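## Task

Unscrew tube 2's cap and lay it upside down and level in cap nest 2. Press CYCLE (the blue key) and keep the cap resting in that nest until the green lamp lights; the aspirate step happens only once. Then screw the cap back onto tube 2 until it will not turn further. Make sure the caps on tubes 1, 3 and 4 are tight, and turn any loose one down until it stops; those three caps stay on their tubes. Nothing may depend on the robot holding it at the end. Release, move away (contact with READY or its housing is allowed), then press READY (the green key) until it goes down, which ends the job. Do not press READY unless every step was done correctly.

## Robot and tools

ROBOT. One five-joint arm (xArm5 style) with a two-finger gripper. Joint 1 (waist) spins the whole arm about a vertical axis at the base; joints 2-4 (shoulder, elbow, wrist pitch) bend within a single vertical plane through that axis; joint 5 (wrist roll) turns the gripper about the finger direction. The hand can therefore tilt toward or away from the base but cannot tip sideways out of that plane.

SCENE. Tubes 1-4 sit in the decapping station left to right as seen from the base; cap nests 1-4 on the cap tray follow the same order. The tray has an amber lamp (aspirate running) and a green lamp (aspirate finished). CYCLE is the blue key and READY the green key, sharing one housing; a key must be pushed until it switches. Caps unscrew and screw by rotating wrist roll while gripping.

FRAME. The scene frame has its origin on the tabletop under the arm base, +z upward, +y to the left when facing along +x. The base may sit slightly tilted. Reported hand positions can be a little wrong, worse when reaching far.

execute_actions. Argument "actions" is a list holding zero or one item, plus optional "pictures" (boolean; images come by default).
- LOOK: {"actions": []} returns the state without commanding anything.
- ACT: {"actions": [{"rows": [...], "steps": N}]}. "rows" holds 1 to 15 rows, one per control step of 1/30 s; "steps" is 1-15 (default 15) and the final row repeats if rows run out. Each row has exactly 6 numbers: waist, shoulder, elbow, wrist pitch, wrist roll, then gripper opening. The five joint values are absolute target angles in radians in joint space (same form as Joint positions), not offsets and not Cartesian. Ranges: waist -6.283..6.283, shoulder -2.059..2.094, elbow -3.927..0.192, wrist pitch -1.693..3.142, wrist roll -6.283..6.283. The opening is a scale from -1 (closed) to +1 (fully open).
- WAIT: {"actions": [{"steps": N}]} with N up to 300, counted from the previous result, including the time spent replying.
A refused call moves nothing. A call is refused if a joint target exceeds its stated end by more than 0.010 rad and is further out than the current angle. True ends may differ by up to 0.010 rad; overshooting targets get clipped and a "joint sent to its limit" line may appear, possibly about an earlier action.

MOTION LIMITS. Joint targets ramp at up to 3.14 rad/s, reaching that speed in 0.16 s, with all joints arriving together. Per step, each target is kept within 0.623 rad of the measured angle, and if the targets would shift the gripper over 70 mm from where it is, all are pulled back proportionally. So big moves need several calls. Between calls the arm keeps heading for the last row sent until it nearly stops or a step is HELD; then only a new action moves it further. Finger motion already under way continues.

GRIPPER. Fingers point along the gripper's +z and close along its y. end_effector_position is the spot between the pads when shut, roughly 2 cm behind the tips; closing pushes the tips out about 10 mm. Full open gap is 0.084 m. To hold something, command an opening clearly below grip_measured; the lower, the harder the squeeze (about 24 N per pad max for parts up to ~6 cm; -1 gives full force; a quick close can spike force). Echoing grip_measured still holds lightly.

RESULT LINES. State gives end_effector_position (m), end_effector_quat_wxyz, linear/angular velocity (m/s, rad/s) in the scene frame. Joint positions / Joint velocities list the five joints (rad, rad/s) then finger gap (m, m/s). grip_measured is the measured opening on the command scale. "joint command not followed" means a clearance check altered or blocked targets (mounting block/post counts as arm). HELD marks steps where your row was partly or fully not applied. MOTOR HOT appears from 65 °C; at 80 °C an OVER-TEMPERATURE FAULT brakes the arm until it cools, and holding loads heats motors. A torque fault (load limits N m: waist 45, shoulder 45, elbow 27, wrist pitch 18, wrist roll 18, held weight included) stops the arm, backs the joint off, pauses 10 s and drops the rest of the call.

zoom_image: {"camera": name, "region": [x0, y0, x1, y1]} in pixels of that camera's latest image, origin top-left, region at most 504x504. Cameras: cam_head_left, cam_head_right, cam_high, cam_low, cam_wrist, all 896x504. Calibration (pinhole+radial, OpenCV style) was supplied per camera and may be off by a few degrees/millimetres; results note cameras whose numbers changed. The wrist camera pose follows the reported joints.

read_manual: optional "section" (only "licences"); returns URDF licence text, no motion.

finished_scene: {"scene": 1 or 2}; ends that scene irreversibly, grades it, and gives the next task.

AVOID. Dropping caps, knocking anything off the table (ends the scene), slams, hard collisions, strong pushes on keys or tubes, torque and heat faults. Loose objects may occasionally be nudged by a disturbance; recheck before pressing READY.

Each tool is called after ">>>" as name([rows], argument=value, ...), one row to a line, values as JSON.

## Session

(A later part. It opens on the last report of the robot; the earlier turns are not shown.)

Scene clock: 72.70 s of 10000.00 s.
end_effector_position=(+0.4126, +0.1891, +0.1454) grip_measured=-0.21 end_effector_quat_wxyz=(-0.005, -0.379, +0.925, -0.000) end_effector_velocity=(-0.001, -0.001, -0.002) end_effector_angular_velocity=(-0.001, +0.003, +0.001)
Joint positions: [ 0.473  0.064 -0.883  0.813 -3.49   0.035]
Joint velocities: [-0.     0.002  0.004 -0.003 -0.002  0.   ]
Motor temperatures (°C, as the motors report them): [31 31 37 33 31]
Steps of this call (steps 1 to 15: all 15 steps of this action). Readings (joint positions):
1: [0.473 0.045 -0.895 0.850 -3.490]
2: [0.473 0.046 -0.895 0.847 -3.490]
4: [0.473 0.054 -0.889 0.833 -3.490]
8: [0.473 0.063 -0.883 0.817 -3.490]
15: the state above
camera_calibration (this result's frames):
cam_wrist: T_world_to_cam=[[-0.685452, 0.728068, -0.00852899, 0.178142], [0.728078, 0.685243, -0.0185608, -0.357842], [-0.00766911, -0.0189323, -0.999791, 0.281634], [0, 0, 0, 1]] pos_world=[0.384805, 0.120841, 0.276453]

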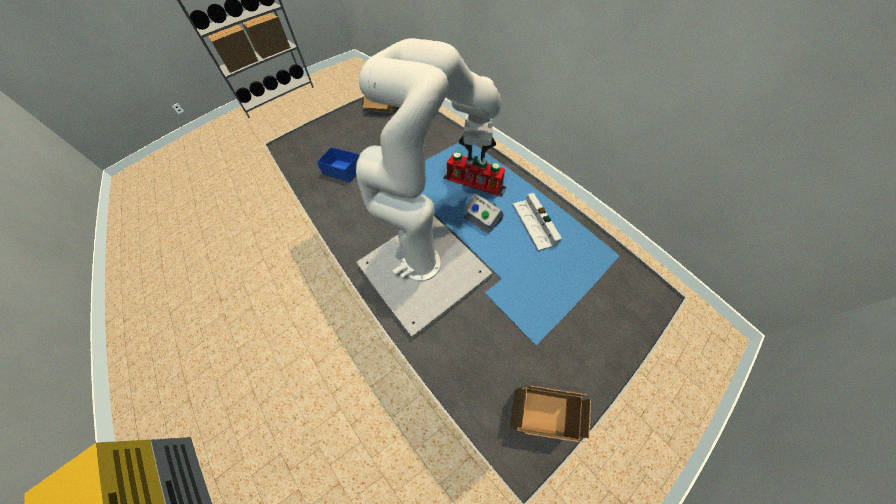

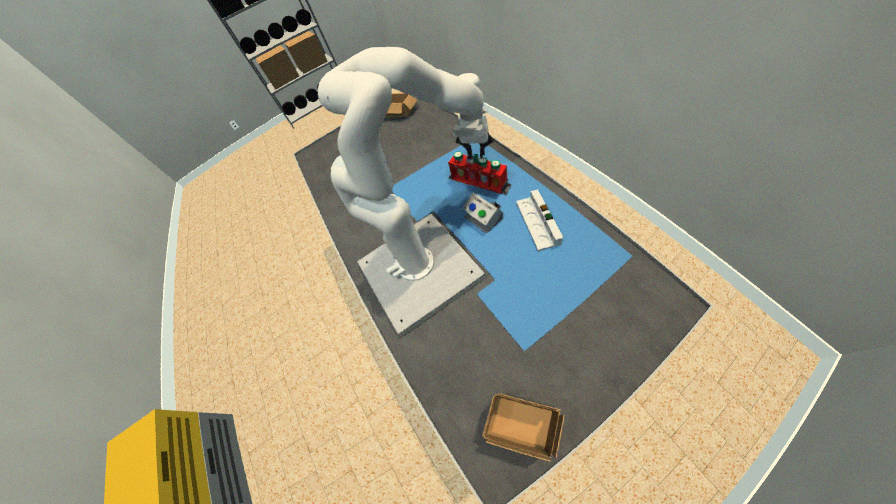

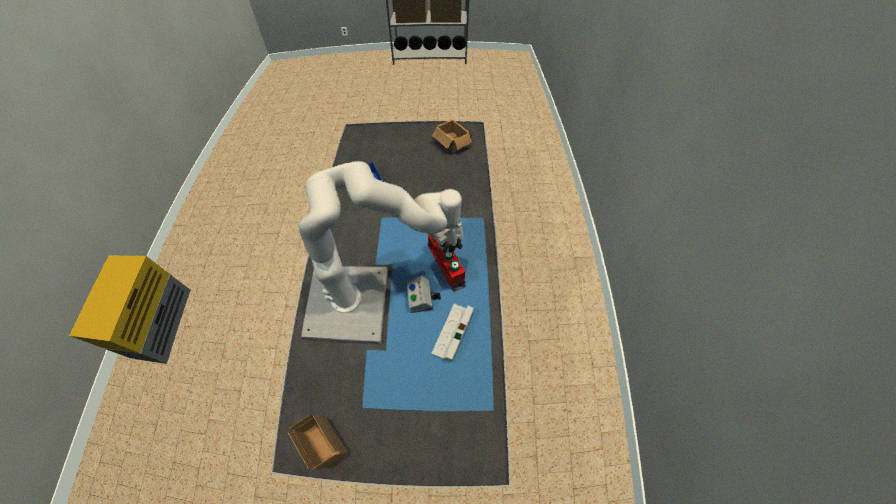

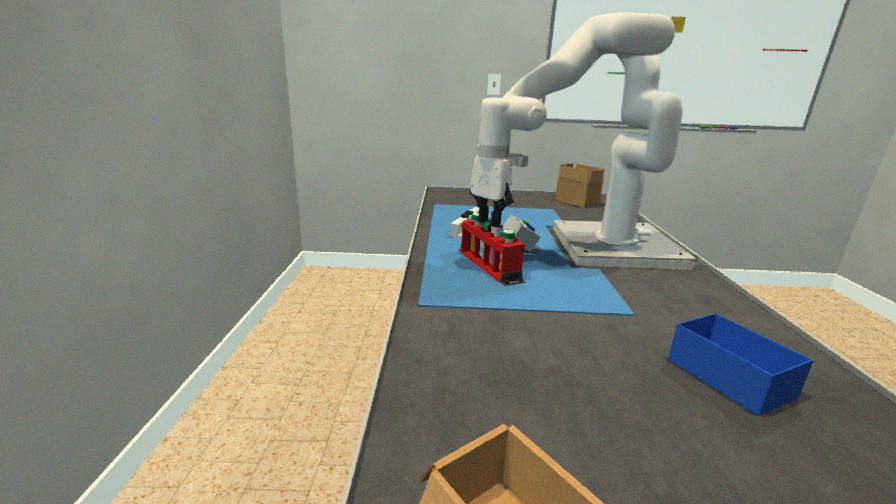

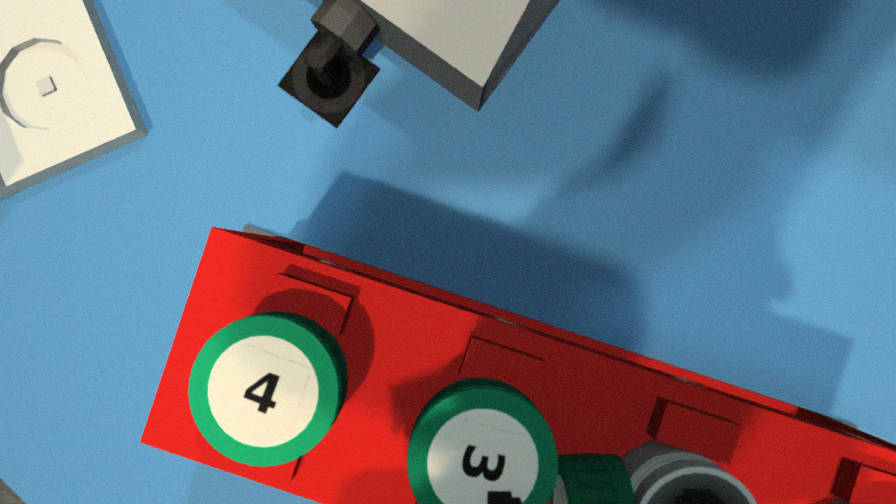

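>>> execute_actions([
  {"rows":[[0.473,0.076,-0.88,0.804,-3.49,-0.25],[0.473,0.076,-0.88,0.804,-3.49,-0.3],[0.473,0.076,-0.88,0.804,-3.49,-0.35],[0.473,0.076,-0.88,0.804,-3.49,-0.4],[0.473,0.076,-0.88,0.804,-3.49,-0.45],[0.473,0.076,-0.88,0.804,-3.49,-0.5],[0.473,0.076,-0.88,0.804,-3.49,-0.55],[0.473,0.076,-0.88,0.804,-3.49,-0.6],[0.473,0.076,-0.88,0.804,-3.49,-0.65],[0.473,0.076,-0.88,0.804,-3.49,-0.7],[0.473,0.076,-0.88,0.804,-3.49,-0.75],[0.473,0.076,-0.88,0.804,-3.49,-0.8],[0.473,0.076,-0.88,0.804,-3.49,-0.85],[0.473,0.076,-0.88,0.804,-3.49,-0.9]],"steps":15},
])

Scene clock: 80.00 s of 10000.00 s.
end_effector_position=(+0.4150, +0.1902, +0.1431) grip_measured=-0.69 end_effector_quat_wxyz=(-0.003, -0.379, +0.925, -0.000) end_effector_velocity=(+0.000, -0.000, +0.000) end_effector_angular_velocity=(-0.001, +0.002, -0.002)
Joint positions: [ 0.473  0.075 -0.887  0.803 -3.49   0.014]
Joint velocities: [-0.001  0.001 -0.002  0.003  0.001  0.   ]
Motor temperatures (°C, as the motors report them): [31 30 36 33 31]
Steps of this call (steps 1 to 15: the robot went on to your last target; steps 16 to 204: nothing new was sent; steps 205 to 219: all 15 steps of this action). Readings (joint positions):
205: [0.473 0.066 -0.882 0.813 -3.490]
206: [0.472 0.067 -0.882 0.812 -3.490]
208: [0.471 0.069 -0.883 0.809 -3.490]
212: [0.471 0.072 -0.886 0.803 -3.490]
219: the state above
camera_calibration (this result's frames):
cam_wrist: T_world_to_cam=[[-0.685672, 0.727846, -0.00970671, 0.179223], [0.727898, 0.68552, -0.0150619, -0.360894], [-0.00430859, -0.017393, -0.999839, 0.277634], [0, 0, 0, 1]] pos_world=[0.386778, 0.121782, 0.273894]

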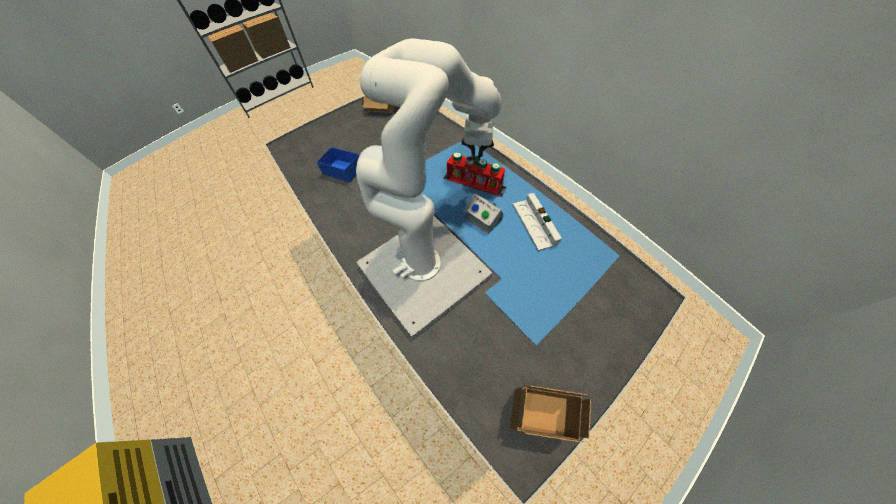

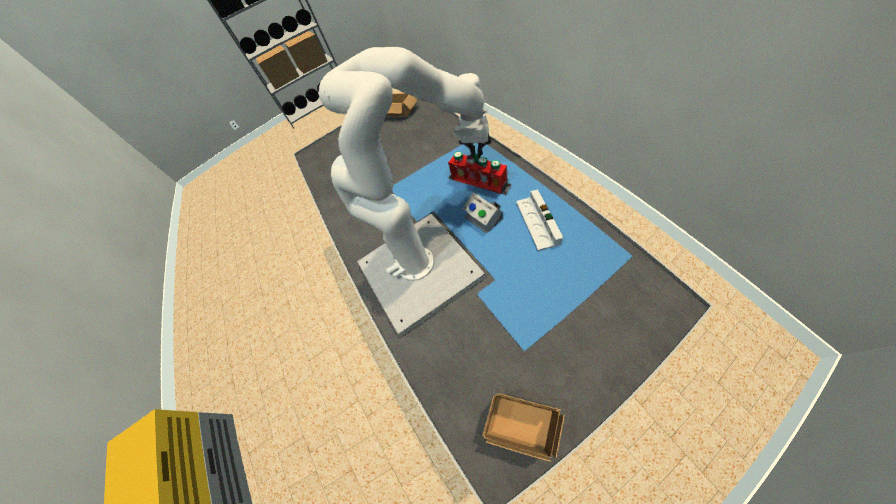

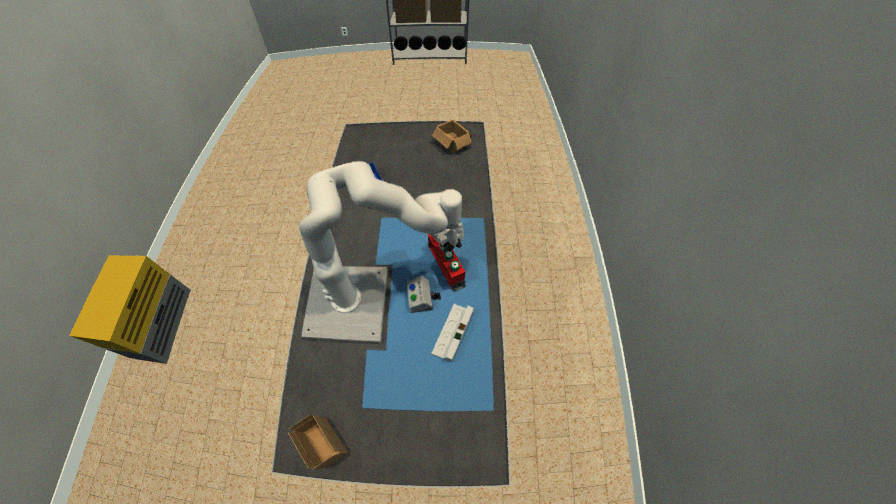

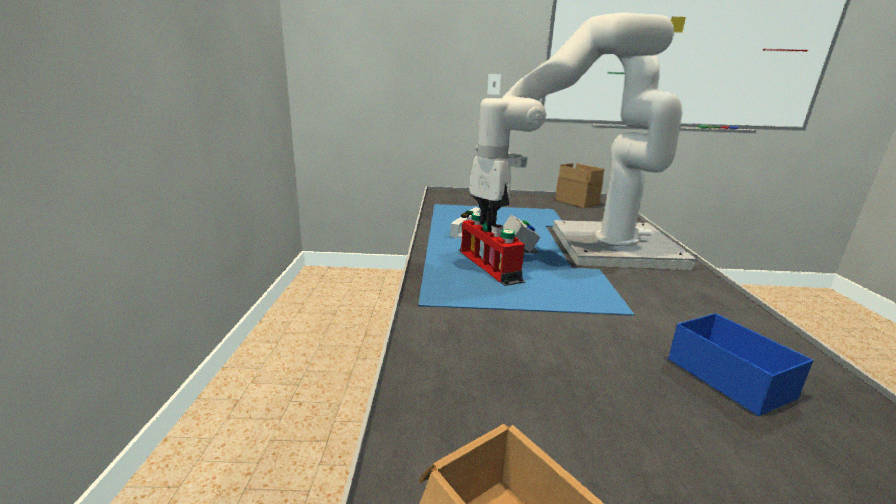

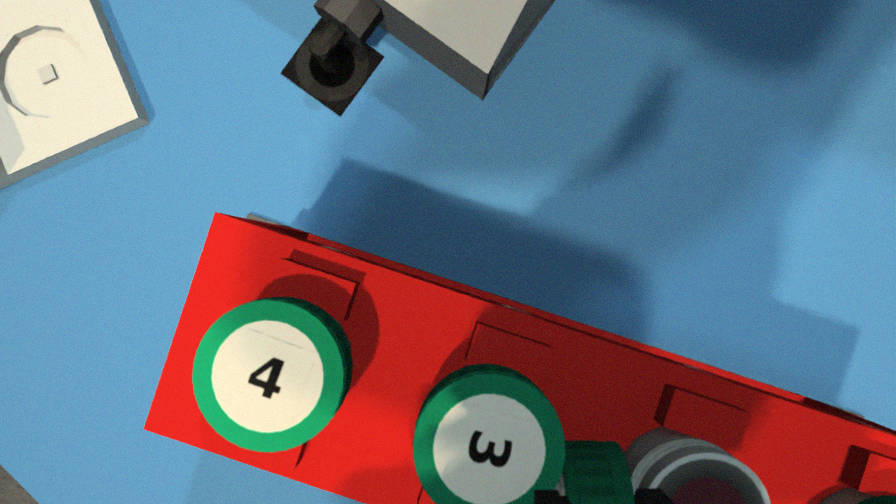

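>>> execute_actions([
  {"rows":[[0.473,0.03,-0.9,0.87,-3.49,-0.9]],"steps":15},
], pictures=false)

>>> execute_actions([
  {"rows":[[0.473,-0.04,-0.96,1.0,-4.0,-0.9]],"steps":15},
])

Scene clock: 93.20 s of 10000.00 s.
end_effector_position=(+0.4094, +0.1880, +0.1613) grip_measured=-0.69 end_effector_quat_wxyz=(-0.010, -0.380, +0.925, -0.001) end_effector_velocity=(+0.008, +0.001, +0.012) end_effector_angular_velocity=(+0.012, -0.027, -0.005)
Joint positions: [ 0.474  0.032 -0.898  0.871 -3.49   0.014]
Joint velocities: [-0.005 -0.014 -0.014 -0.001 -0.    -0.   ]
Motor temperatures (°C, as the motors report them): [31 30 35 33 31]
Steps of this call (steps 1 to 15: the robot went on to your last target; steps 16 to 381: nothing new was sent; steps 382 to 396: all 15 steps of this action). Readings (joint positions):
382: [0.473 0.075 -0.887 0.804 -3.490]
383: [0.473 0.074 -0.888 0.807 -3.490]
385: [0.474 0.062 -0.887 0.833 -3.490]
389: [0.473 0.043 -0.890 0.864 -3.490]
396: the state above

Scene clock: 93.70 s of 10000.00 s.
end_effector_position=(+0.4100, +0.1879, +0.2076) grip_measured=-0.69 end_effector_quat_wxyz=(-0.008, -0.596, +0.803, +0.001) end_effector_velocity=(-0.010, -0.005, -0.002) end_effector_angular_velocity=(-0.015, +0.037, +0.142)
Joint positions: [ 0.473 -0.039 -0.958  0.997 -3.988  0.014]
Joint velocities: [-0.002 -0.004  0.002  0.043 -0.144  0.   ]
Motor temperatures (°C, as the motors report them): [31 30 35 33 31]
Steps of this call (steps 1 to 15: all 15 steps of this action). Readings (joint positions):
1: [0.474 0.032 -0.898 0.871 -3.490]
2: [0.473 0.031 -0.899 0.872 -3.494]
4: [0.473 0.026 -0.903 0.883 -3.537]
8: [0.473 -0.011 -0.935 0.947 -3.790]
15: the state above
camera_calibration (this result's frames):
cam_wrist: T_world_to_cam=[[-0.950064, 0.312055, -0.000147056, 0.362652], [0.311998, 0.949882, -0.0195426, -0.232946], [-0.00595868, -0.0186126, -0.999809, 0.342978], [0, 0, 0, 1]] pos_world=[0.419265, 0.114487, 0.338413]

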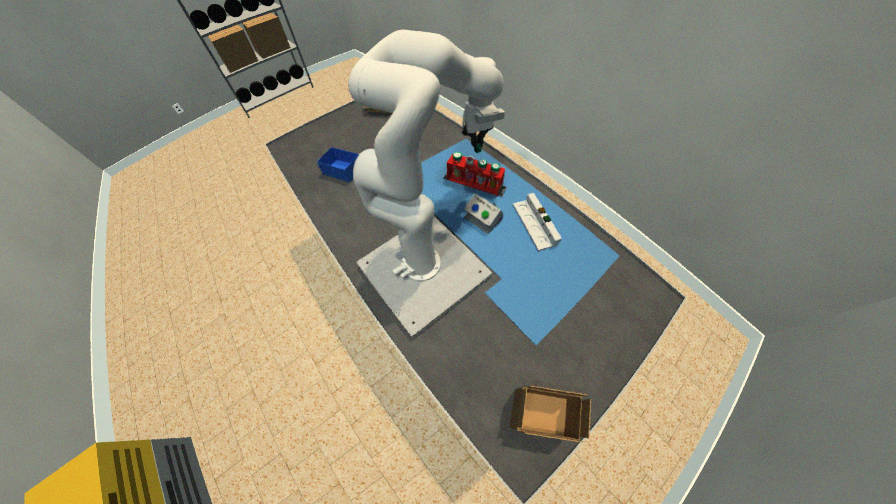

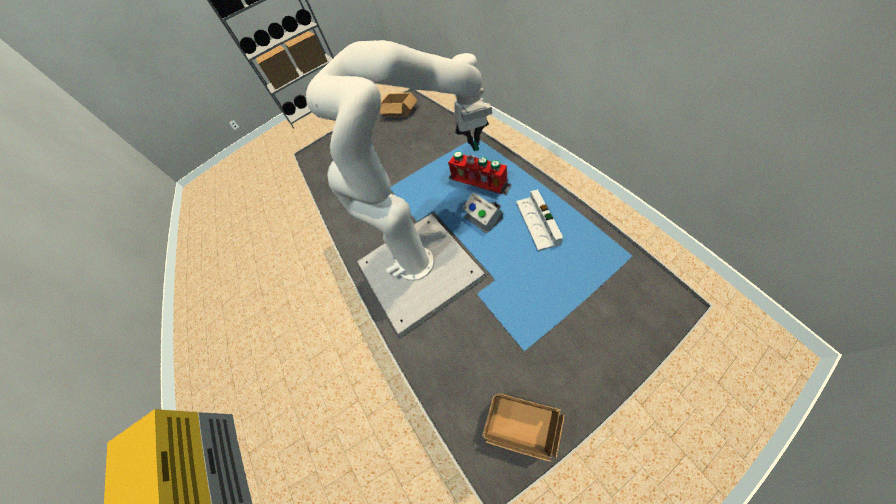

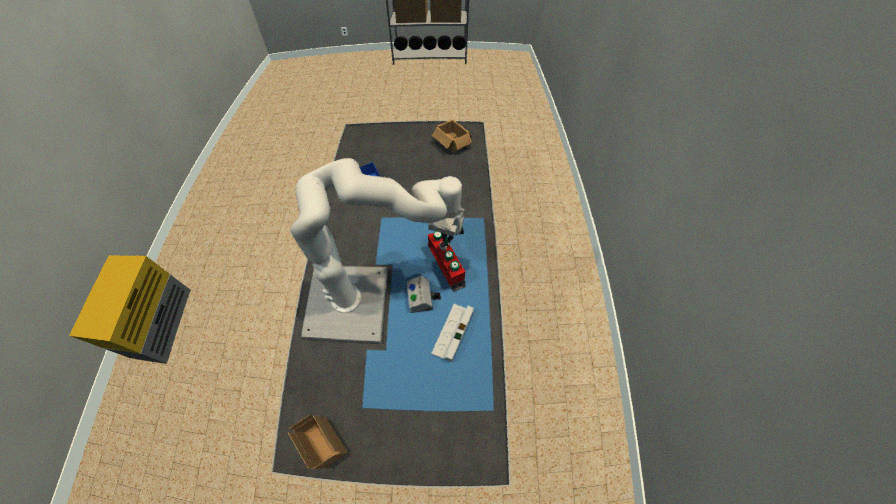

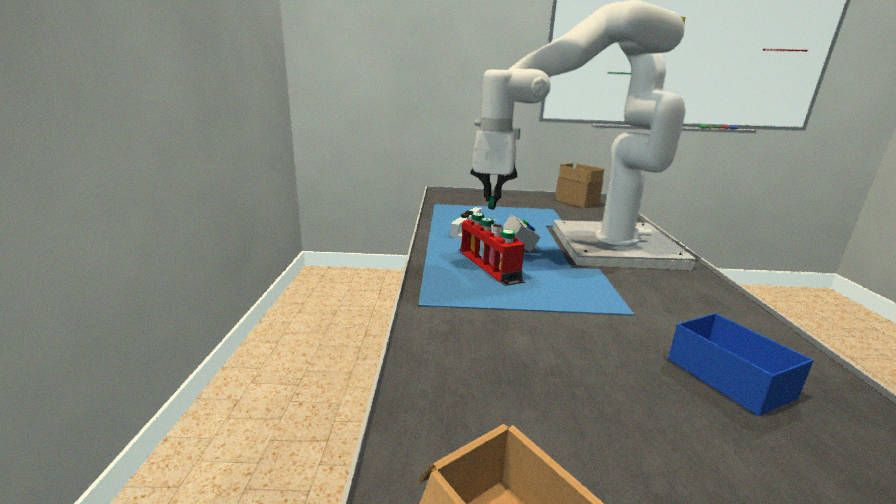

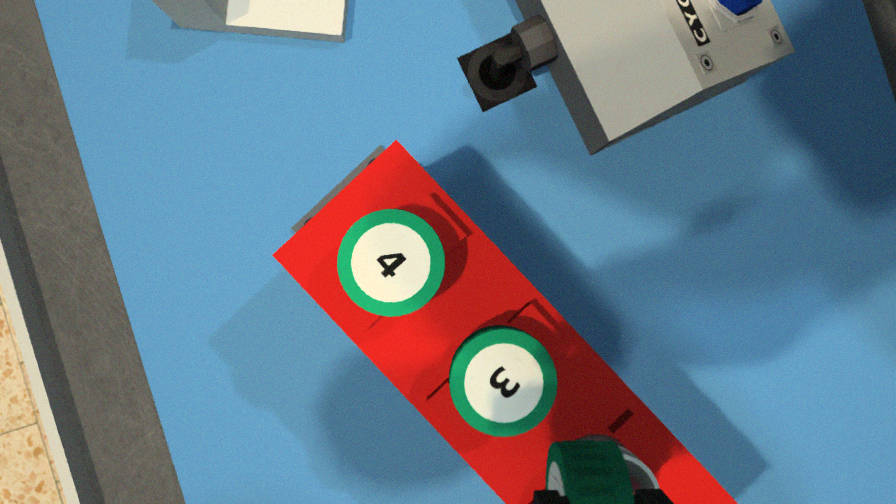

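>>> execute_actions([
  {"rows":[[-0.1,-0.04,-0.96,1.0,-4.5,-0.9]],"steps":15},
], pictures=false)

>>> execute_actions([
  {"rows":[[-0.79,0.02,-0.95,0.93,-4.71,-0.9]],"steps":15},
], pictures=false)

>>> execute_actions([
  {"steps":15},
], pictures=false)

>>> execute_actions([
  {"rows":[[-0.79,0.168,-0.92,0.752,-4.71,-0.9]],"steps":15},
], pictures=false)

>>> execute_actions([
  {"rows":[[-0.79,0.30,-0.90,0.60,-4.71,-0.9]],"steps":15},
])

Scene clock: 99.93 s of 10000.00 s.
end_effector_position=(+0.4493, +0.0377, +0.2091) grip_measured=-0.69 end_effector_quat_wxyz=(-0.008, -0.582, +0.813, +0.001) end_effector_velocity=(+0.030, -0.365, +0.002) end_effector_angular_velocity=(-0.001, -0.002, -0.107)
Joint positions: [ 0.125 -0.04  -0.96   1.    -4.303  0.014]
Joint velocities: [-0.818 -0.002  0.001 -0.001 -0.711 -0.   ]
Motor temperatures (°C, as the motors report them): [31 30 35 33 31]
Steps of this call (steps 1 to 30: the robot went on to your last target; steps 31 to 172: nothing new was sent; steps 173 to 187: all 15 steps of this action). Readings (joint positions):
173: [0.473 -0.040 -0.960 1.000 -4.000]
174: [0.471 -0.040 -0.960 1.000 -4.003]
176: [0.436 -0.040 -0.960 1.000 -4.037]
180: [0.315 -0.040 -0.960 1.000 -4.137]
187: the state above

Scene clock: 100.43 s of 10000.00 s.
end_effector_position=(+0.4308, -0.1431, +0.1985) grip_measured=-0.69 end_effector_quat_wxyz=(-0.008, -0.502, +0.865, +0.001) end_effector_velocity=(-0.110, -0.349, -0.018) end_effector_angular_velocity=(-0.007, -0.004, -0.504)
Joint positions: [-0.282 -0.012 -0.955  0.967 -4.518  0.014]
Joint velocities: [-0.808  0.051  0.008 -0.059 -0.304 -0.   ]
Motor temperatures (°C, as the motors report them): [31 30 35 33 31]
Steps of this call (steps 1 to 15: all 15 steps of this action). Readings (joint positions):
1: [0.097 -0.040 -0.960 1.000 -4.327]
2: [0.070 -0.040 -0.960 0.999 -4.349]
4: [0.016 -0.035 -0.960 0.993 -4.383]
8: [-0.092 -0.025 -0.957 0.982 -4.440]
15: the state above

Scene clock: 100.93 s of 10000.00 s.
end_effector_position=(+0.3419, -0.3021, +0.1900) grip_measured=-0.69 end_effector_quat_wxyz=(-0.008, -0.390, +0.921, -0.000) end_effector_velocity=(-0.238, -0.278, -0.015) end_effector_angular_velocity=(-0.010, -0.006, -0.502)
Joint positions: [-0.685  0.013 -0.951  0.938 -4.671  0.014]
Joint velocities: [-0.803  0.05   0.006 -0.059 -0.301 -0.   ]
Motor temperatures (°C, as the motors report them): [31 30 35 33 31]
Steps of this call (steps 1 to 15: the robot went on to your last target). Readings (joint positions):
1: [-0.309 -0.010 -0.955 0.965 -4.528]
2: [-0.335 -0.008 -0.955 0.963 -4.539]
4: [-0.389 -0.005 -0.954 0.959 -4.559]
8: [-0.497 0.002 -0.953 0.951 -4.600]
15: the state above

Scene clock: 101.43 s of 10000.00 s.
end_effector_position=(+0.3161, -0.3450, +0.1230) grip_measured=-0.69 end_effector_quat_wxyz=(-0.007, -0.360, +0.933, -0.002) end_effector_velocity=(-0.001, -0.004, -0.006) end_effector_angular_velocity=(-0.006, -0.005, -0.005)
Joint positions: [-0.789  0.165 -0.921  0.754 -4.71   0.014]
Joint velocities: [-0.007  0.015  0.003 -0.026 -0.002  0.   ]
Motor temperatures (°C, as the motors report them): [31 30 35 33 31]
Steps of this call (steps 1 to 15: all 15 steps of this action). Readings (joint positions):
1: [-0.712 0.015 -0.951 0.936 -4.680]
2: [-0.734 0.018 -0.950 0.931 -4.688]
4: [-0.759 0.047 -0.948 0.890 -4.697]
8: [-0.781 0.144 -0.921 0.789 -4.707]
15: the state above

Scene clock: 101.93 s of 10000.00 s.
end_effector_position=(+0.3161, -0.3471, +0.0655) grip_measured=-0.69 end_effector_quat_wxyz=(-0.007, -0.359, +0.933, -0.002) end_effector_velocity=(-0.003, +0.001, -0.008) end_effector_angular_velocity=(+0.005, +0.004, -0.001)
Joint positions: [-0.79   0.298 -0.901  0.601 -4.71   0.014]
Joint velocities: [-0.002  0.015  0.007 -0.015 -0.001  0.   ]
Motor temperatures (°C, as the motors report them): [31 30 35 33 31]
Steps of this call (steps 1 to 15: all 15 steps of this action). Readings (joint positions):
1: [-0.789 0.166 -0.921 0.753 -4.710]
2: [-0.789 0.168 -0.921 0.749 -4.710]
4: [-0.789 0.198 -0.919 0.709 -4.710]
8: [-0.790 0.283 -0.899 0.627 -4.710]
15: the state above
camera_calibration (this result's frames):
cam_wrist: T_world_to_cam=[[-0.653699, 0.756694, -0.00964244, 0.501691], [0.756665, 0.653371, -0.0237404, 0.0586275], [-0.0116641, -0.0228152, -0.999672, 0.190743], [0, 0, 0, 1]] pos_world=[0.285818, -0.41358, 0.196909]

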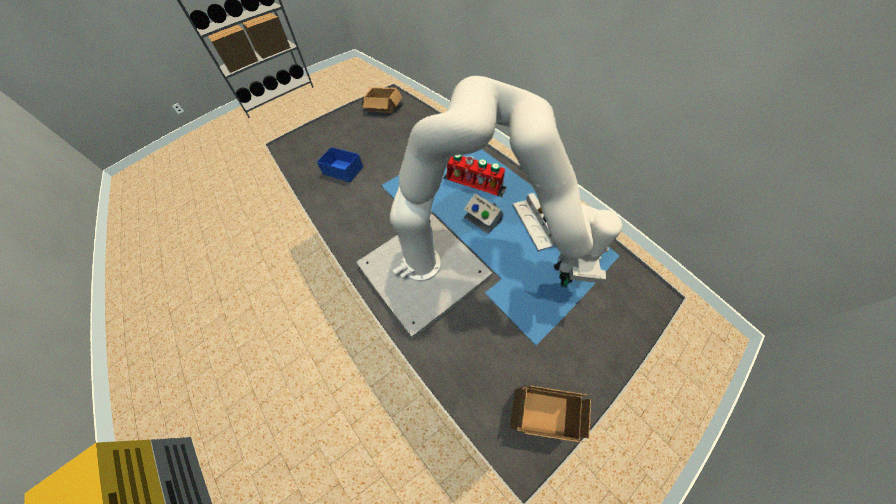

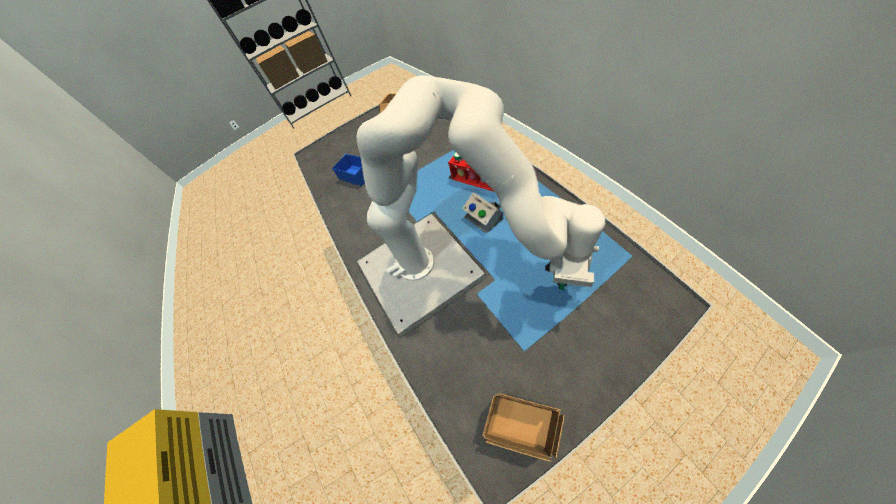

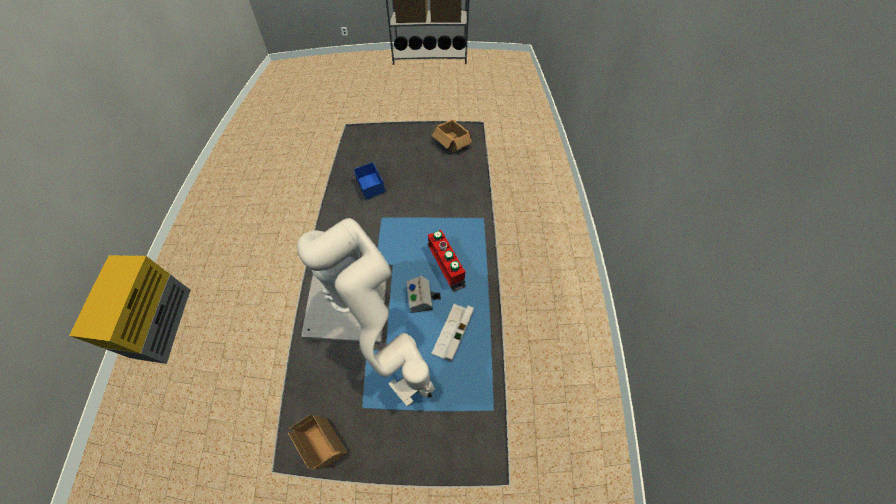

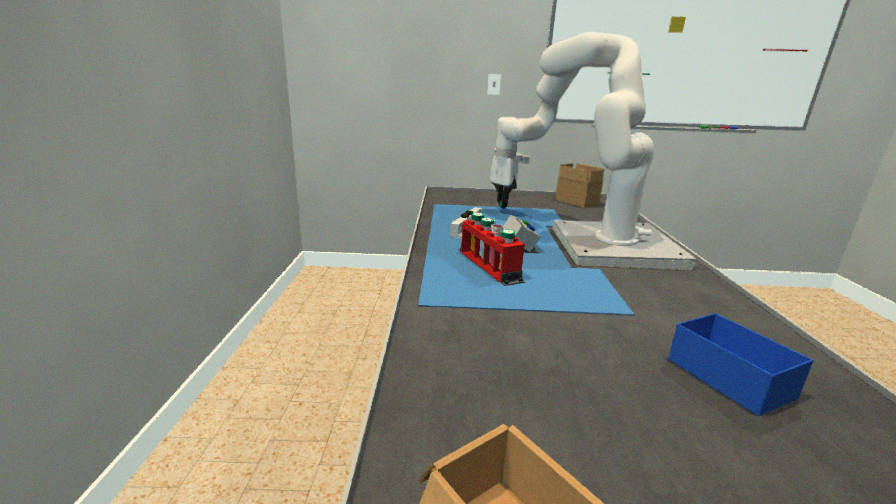

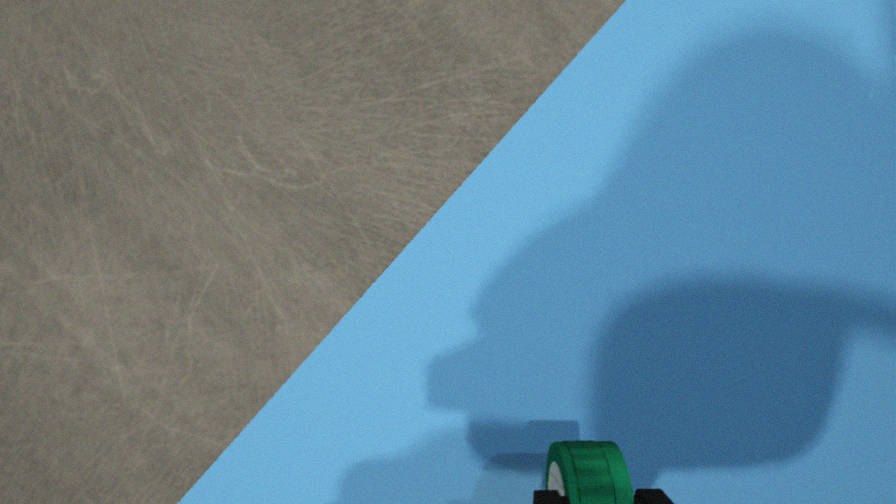

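>>> execute_actions([
  {"rows":[[-0.79,0.345,-0.893,0.548,-4.71,-0.9]],"steps":15},
])

Scene clock: 105.43 s of 10000.00 s.
end_effector_position=(+0.3149, -0.3462, +0.0459) grip_measured=-0.69 end_effector_quat_wxyz=(-0.007, -0.359, +0.933, -0.002) end_effector_velocity=(-0.001, +0.000, -0.005) end_effector_angular_velocity=(+0.002, +0.002, -0.002)
Joint positions: [-0.79   0.343 -0.894  0.549 -4.71   0.014]
Joint velocities: [-0.001  0.011  0.001 -0.01   0.001 -0.   ]
Motor temperatures (°C, as the motors report them): [31 30 35 33 31]
Steps of this call (steps 1 to 15: the robot went on to your last target; steps 16 to 90: nothing new was sent; steps 91 to 105: all 15 steps of this action). Readings (joint positions):
91: [-0.790 0.300 -0.900 0.600 -4.710]
92: [-0.790 0.302 -0.900 0.597 -4.710]
94: [-0.790 0.318 -0.899 0.577 -4.710]
98: [-0.790 0.338 -0.895 0.555 -4.710]
105: the state above
camera_calibration (this result's frames):
cam_wrist: T_world_to_cam=[[-0.653801, 0.756605, -0.00963897, 0.500007], [0.756576, 0.653474, -0.0237398, 0.0584873], [-0.0116628, -0.0228137, -0.999672, 0.171187], [0, 0, 0, 1]] pos_world=[0.284652, -0.412622, 0.177339]

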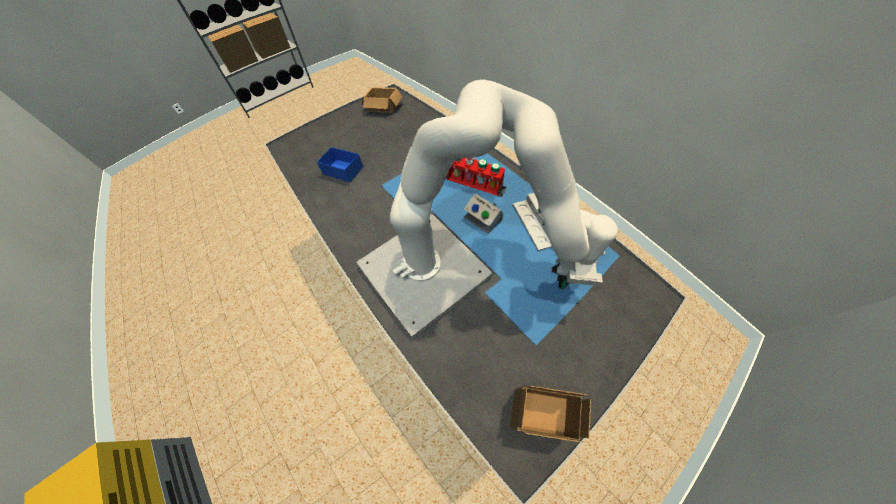

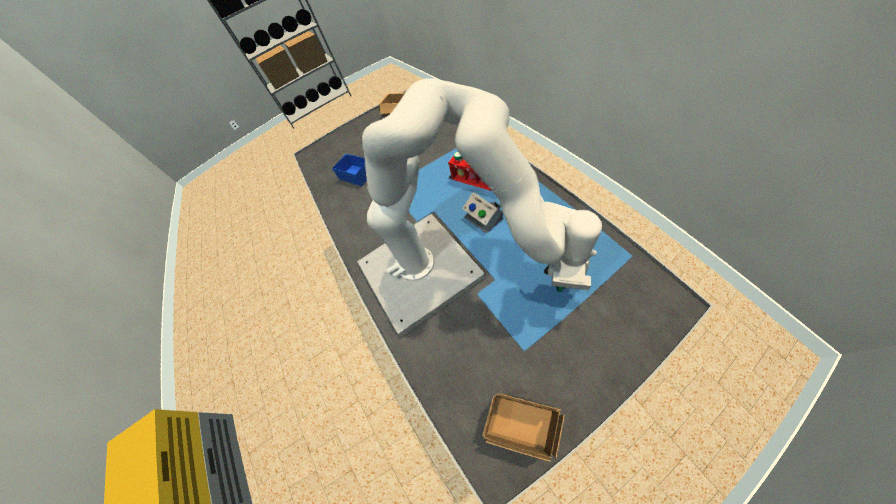

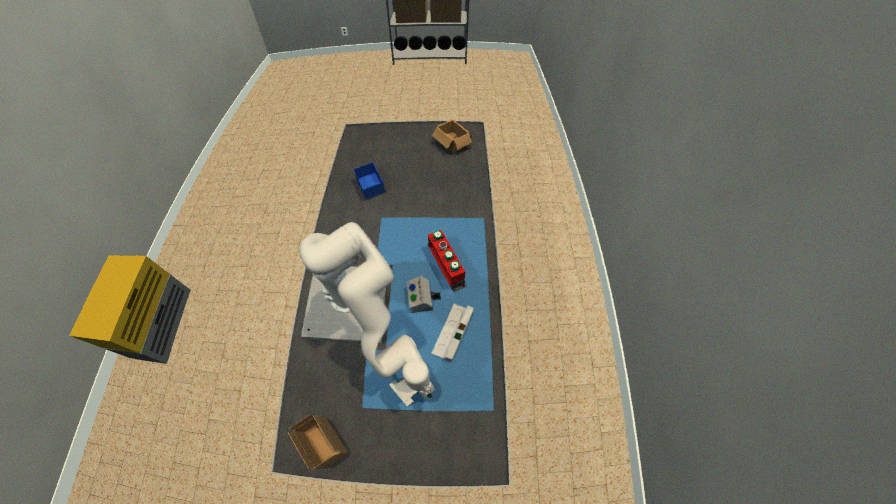

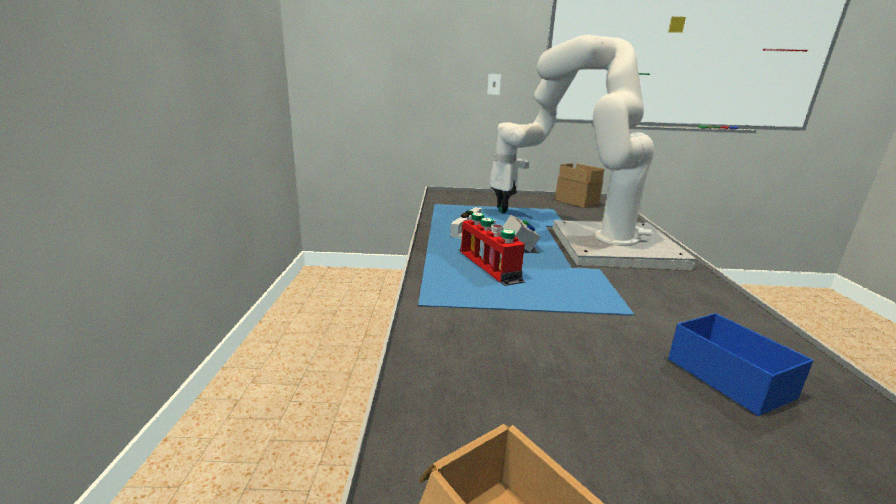

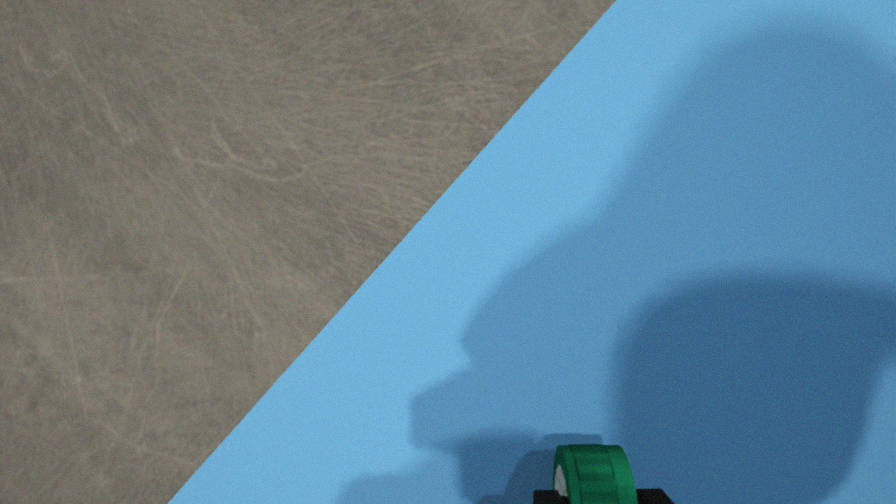

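>>> execute_actions([
  {"rows":[[-0.79,0.241,-0.625,0.084,-4.71,-0.9]],"steps":15},
], pictures=false)

>>> execute_actions([
  {"rows":[[-0.79,0.36,-0.466,-0.494,-4.71,-0.9]],"steps":15},
], pictures=false)

>>> execute_actions([
  {"steps":10},
])

Scene clock: 112.80 s of 10000.00 s.
end_effector_position=(+0.3142, -0.3455, +0.0547) grip_measured=-0.69 end_effector_quat_wxyz=(+0.045, -0.357, +0.923, -0.137) end_effector_velocity=(+0.007, -0.005, +0.015) end_effector_angular_velocity=(-0.075, -0.068, +0.004)
Joint positions: [-0.79   0.244 -0.63   0.093 -4.71   0.014]
Joint velocities: [ 0.002 -0.033  0.05  -0.118 -0.    -0.   ]
Motor temperatures (°C, as the motors report them): [31 30 35 33 31]
Steps of this call (steps 1 to 15: the robot went on to your last target; steps 16 to 206: nothing new was sent; steps 207 to 221: all 15 steps of this action). Readings (joint positions):
207: [-0.790 0.345 -0.893 0.548 -4.710]
208: [-0.790 0.344 -0.891 0.544 -4.710]
210: [-0.790 0.336 -0.866 0.502 -4.710]
214: [-0.790 0.284 -0.721 0.261 -4.710]
221: the state above

Scene clock: 113.30 s of 10000.00 s.
end_effector_position=(+0.3152, -0.3466, +0.0482) grip_measured=-0.69 end_effector_quat_wxyz=(+0.098, -0.346, +0.893, -0.272) end_effector_velocity=(+0.011, -0.012, +0.024) end_effector_angular_velocity=(-0.117, -0.106, +0.002)
Joint positions: [-0.79   0.357 -0.47  -0.478 -4.71   0.014]
Joint velocities: [-0.001  0.018  0.027 -0.203 -0.001 -0.   ]
Motor temperatures (°C, as the motors report them): [31 30 35 33 31]
Steps of this call (steps 1 to 15: all 15 steps of this action). Readings (joint positions):
1: [-0.790 0.244 -0.629 0.090 -4.710]
2: [-0.790 0.244 -0.627 0.084 -4.710]
4: [-0.790 0.252 -0.616 0.038 -4.710]
8: [-0.790 0.308 -0.539 -0.229 -4.710]
15: the state above

Scene clock: 113.63 s of 10000.00 s.
end_effector_position=(+0.3153, -0.3467, +0.0491) grip_measured=-0.69 end_effector_quat_wxyz=(+0.099, -0.346, +0.891, -0.276) end_effector_velocity=(-0.001, +0.001, -0.001) end_effector_angular_velocity=(-0.000, +0.001, +0.001)
Joint positions: [-0.79   0.36  -0.466 -0.494 -4.71   0.014]
Joint velocities: [-0.     0.001  0.003 -0.004 -0.001  0.   ]
Motor temperatures (°C, as the motors report them): [31 30 35 33 31]
Steps of this call (steps 1 to 10: the robot went on to your last target). Readings (joint positions):
1: [-0.790 0.358 -0.469 -0.484 -4.710]
2: [-0.790 0.358 -0.469 -0.487 -4.710]
4: [-0.790 0.359 -0.468 -0.491 -4.710]
8: [-0.790 0.360 -0.467 -0.493 -4.710]
10: the state above
camera_calibration (this result's frames):
cam_wrist: T_world_to_cam=[[-0.539751, 0.618703, -0.570855, 0.444466], [0.757177, 0.65316, -0.00801432, 0.0575321], [0.367901, -0.436564, -0.821012, -0.0974859], [0, 0, 0, 1]] pos_world=[0.232204, -0.355129, 0.17415]

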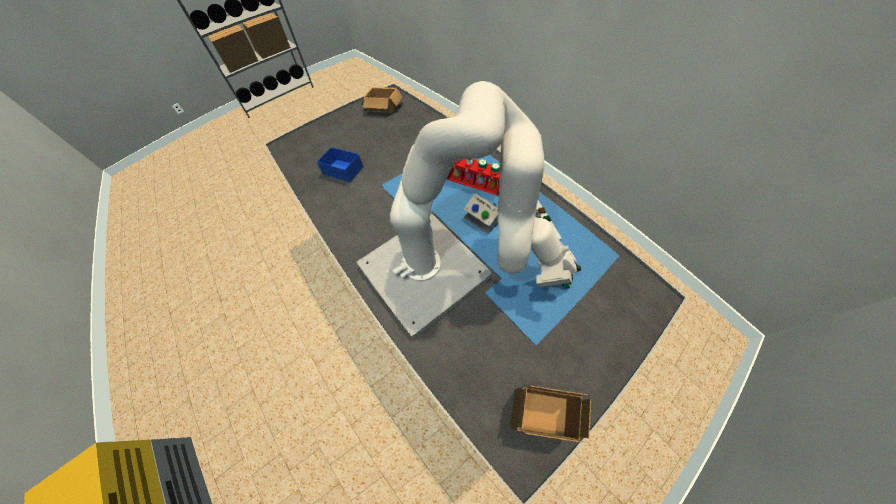

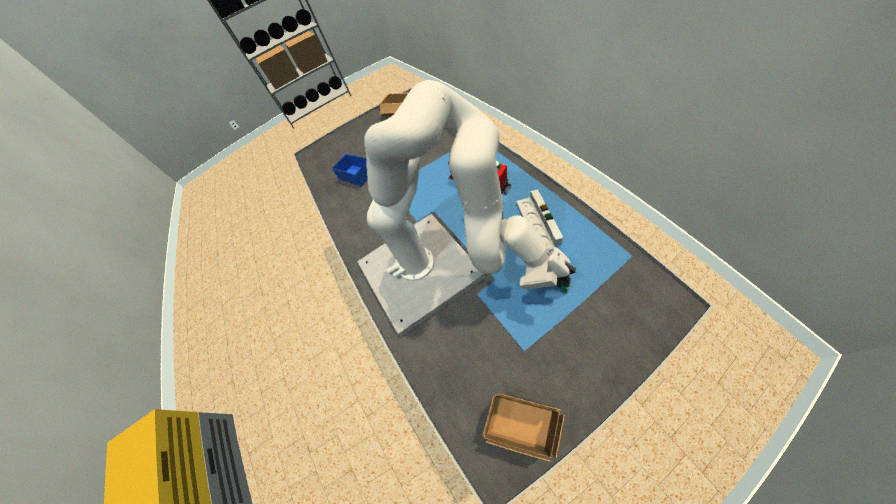

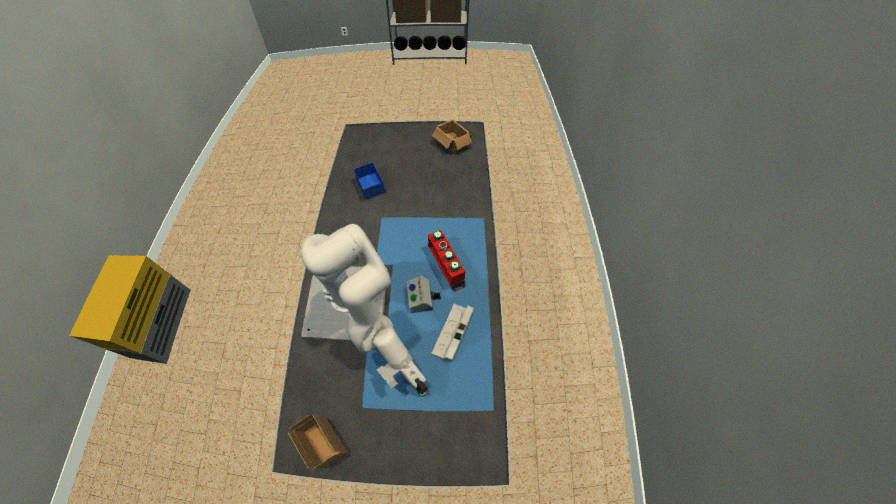

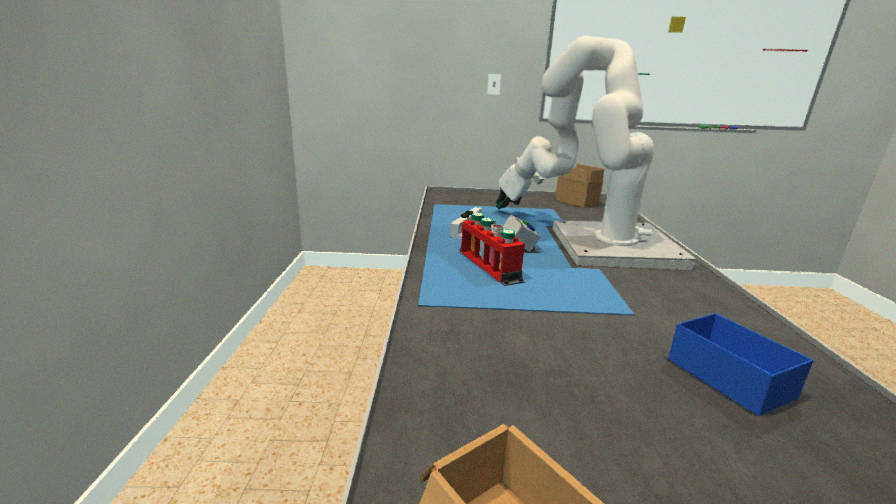

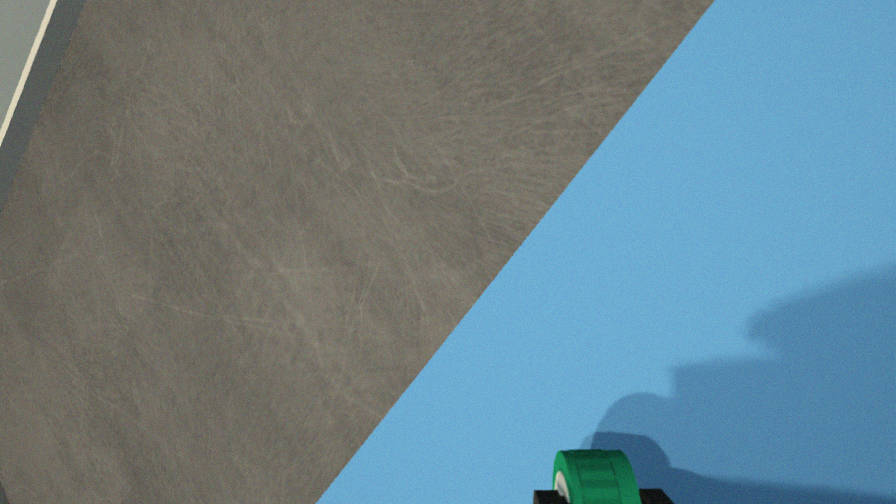

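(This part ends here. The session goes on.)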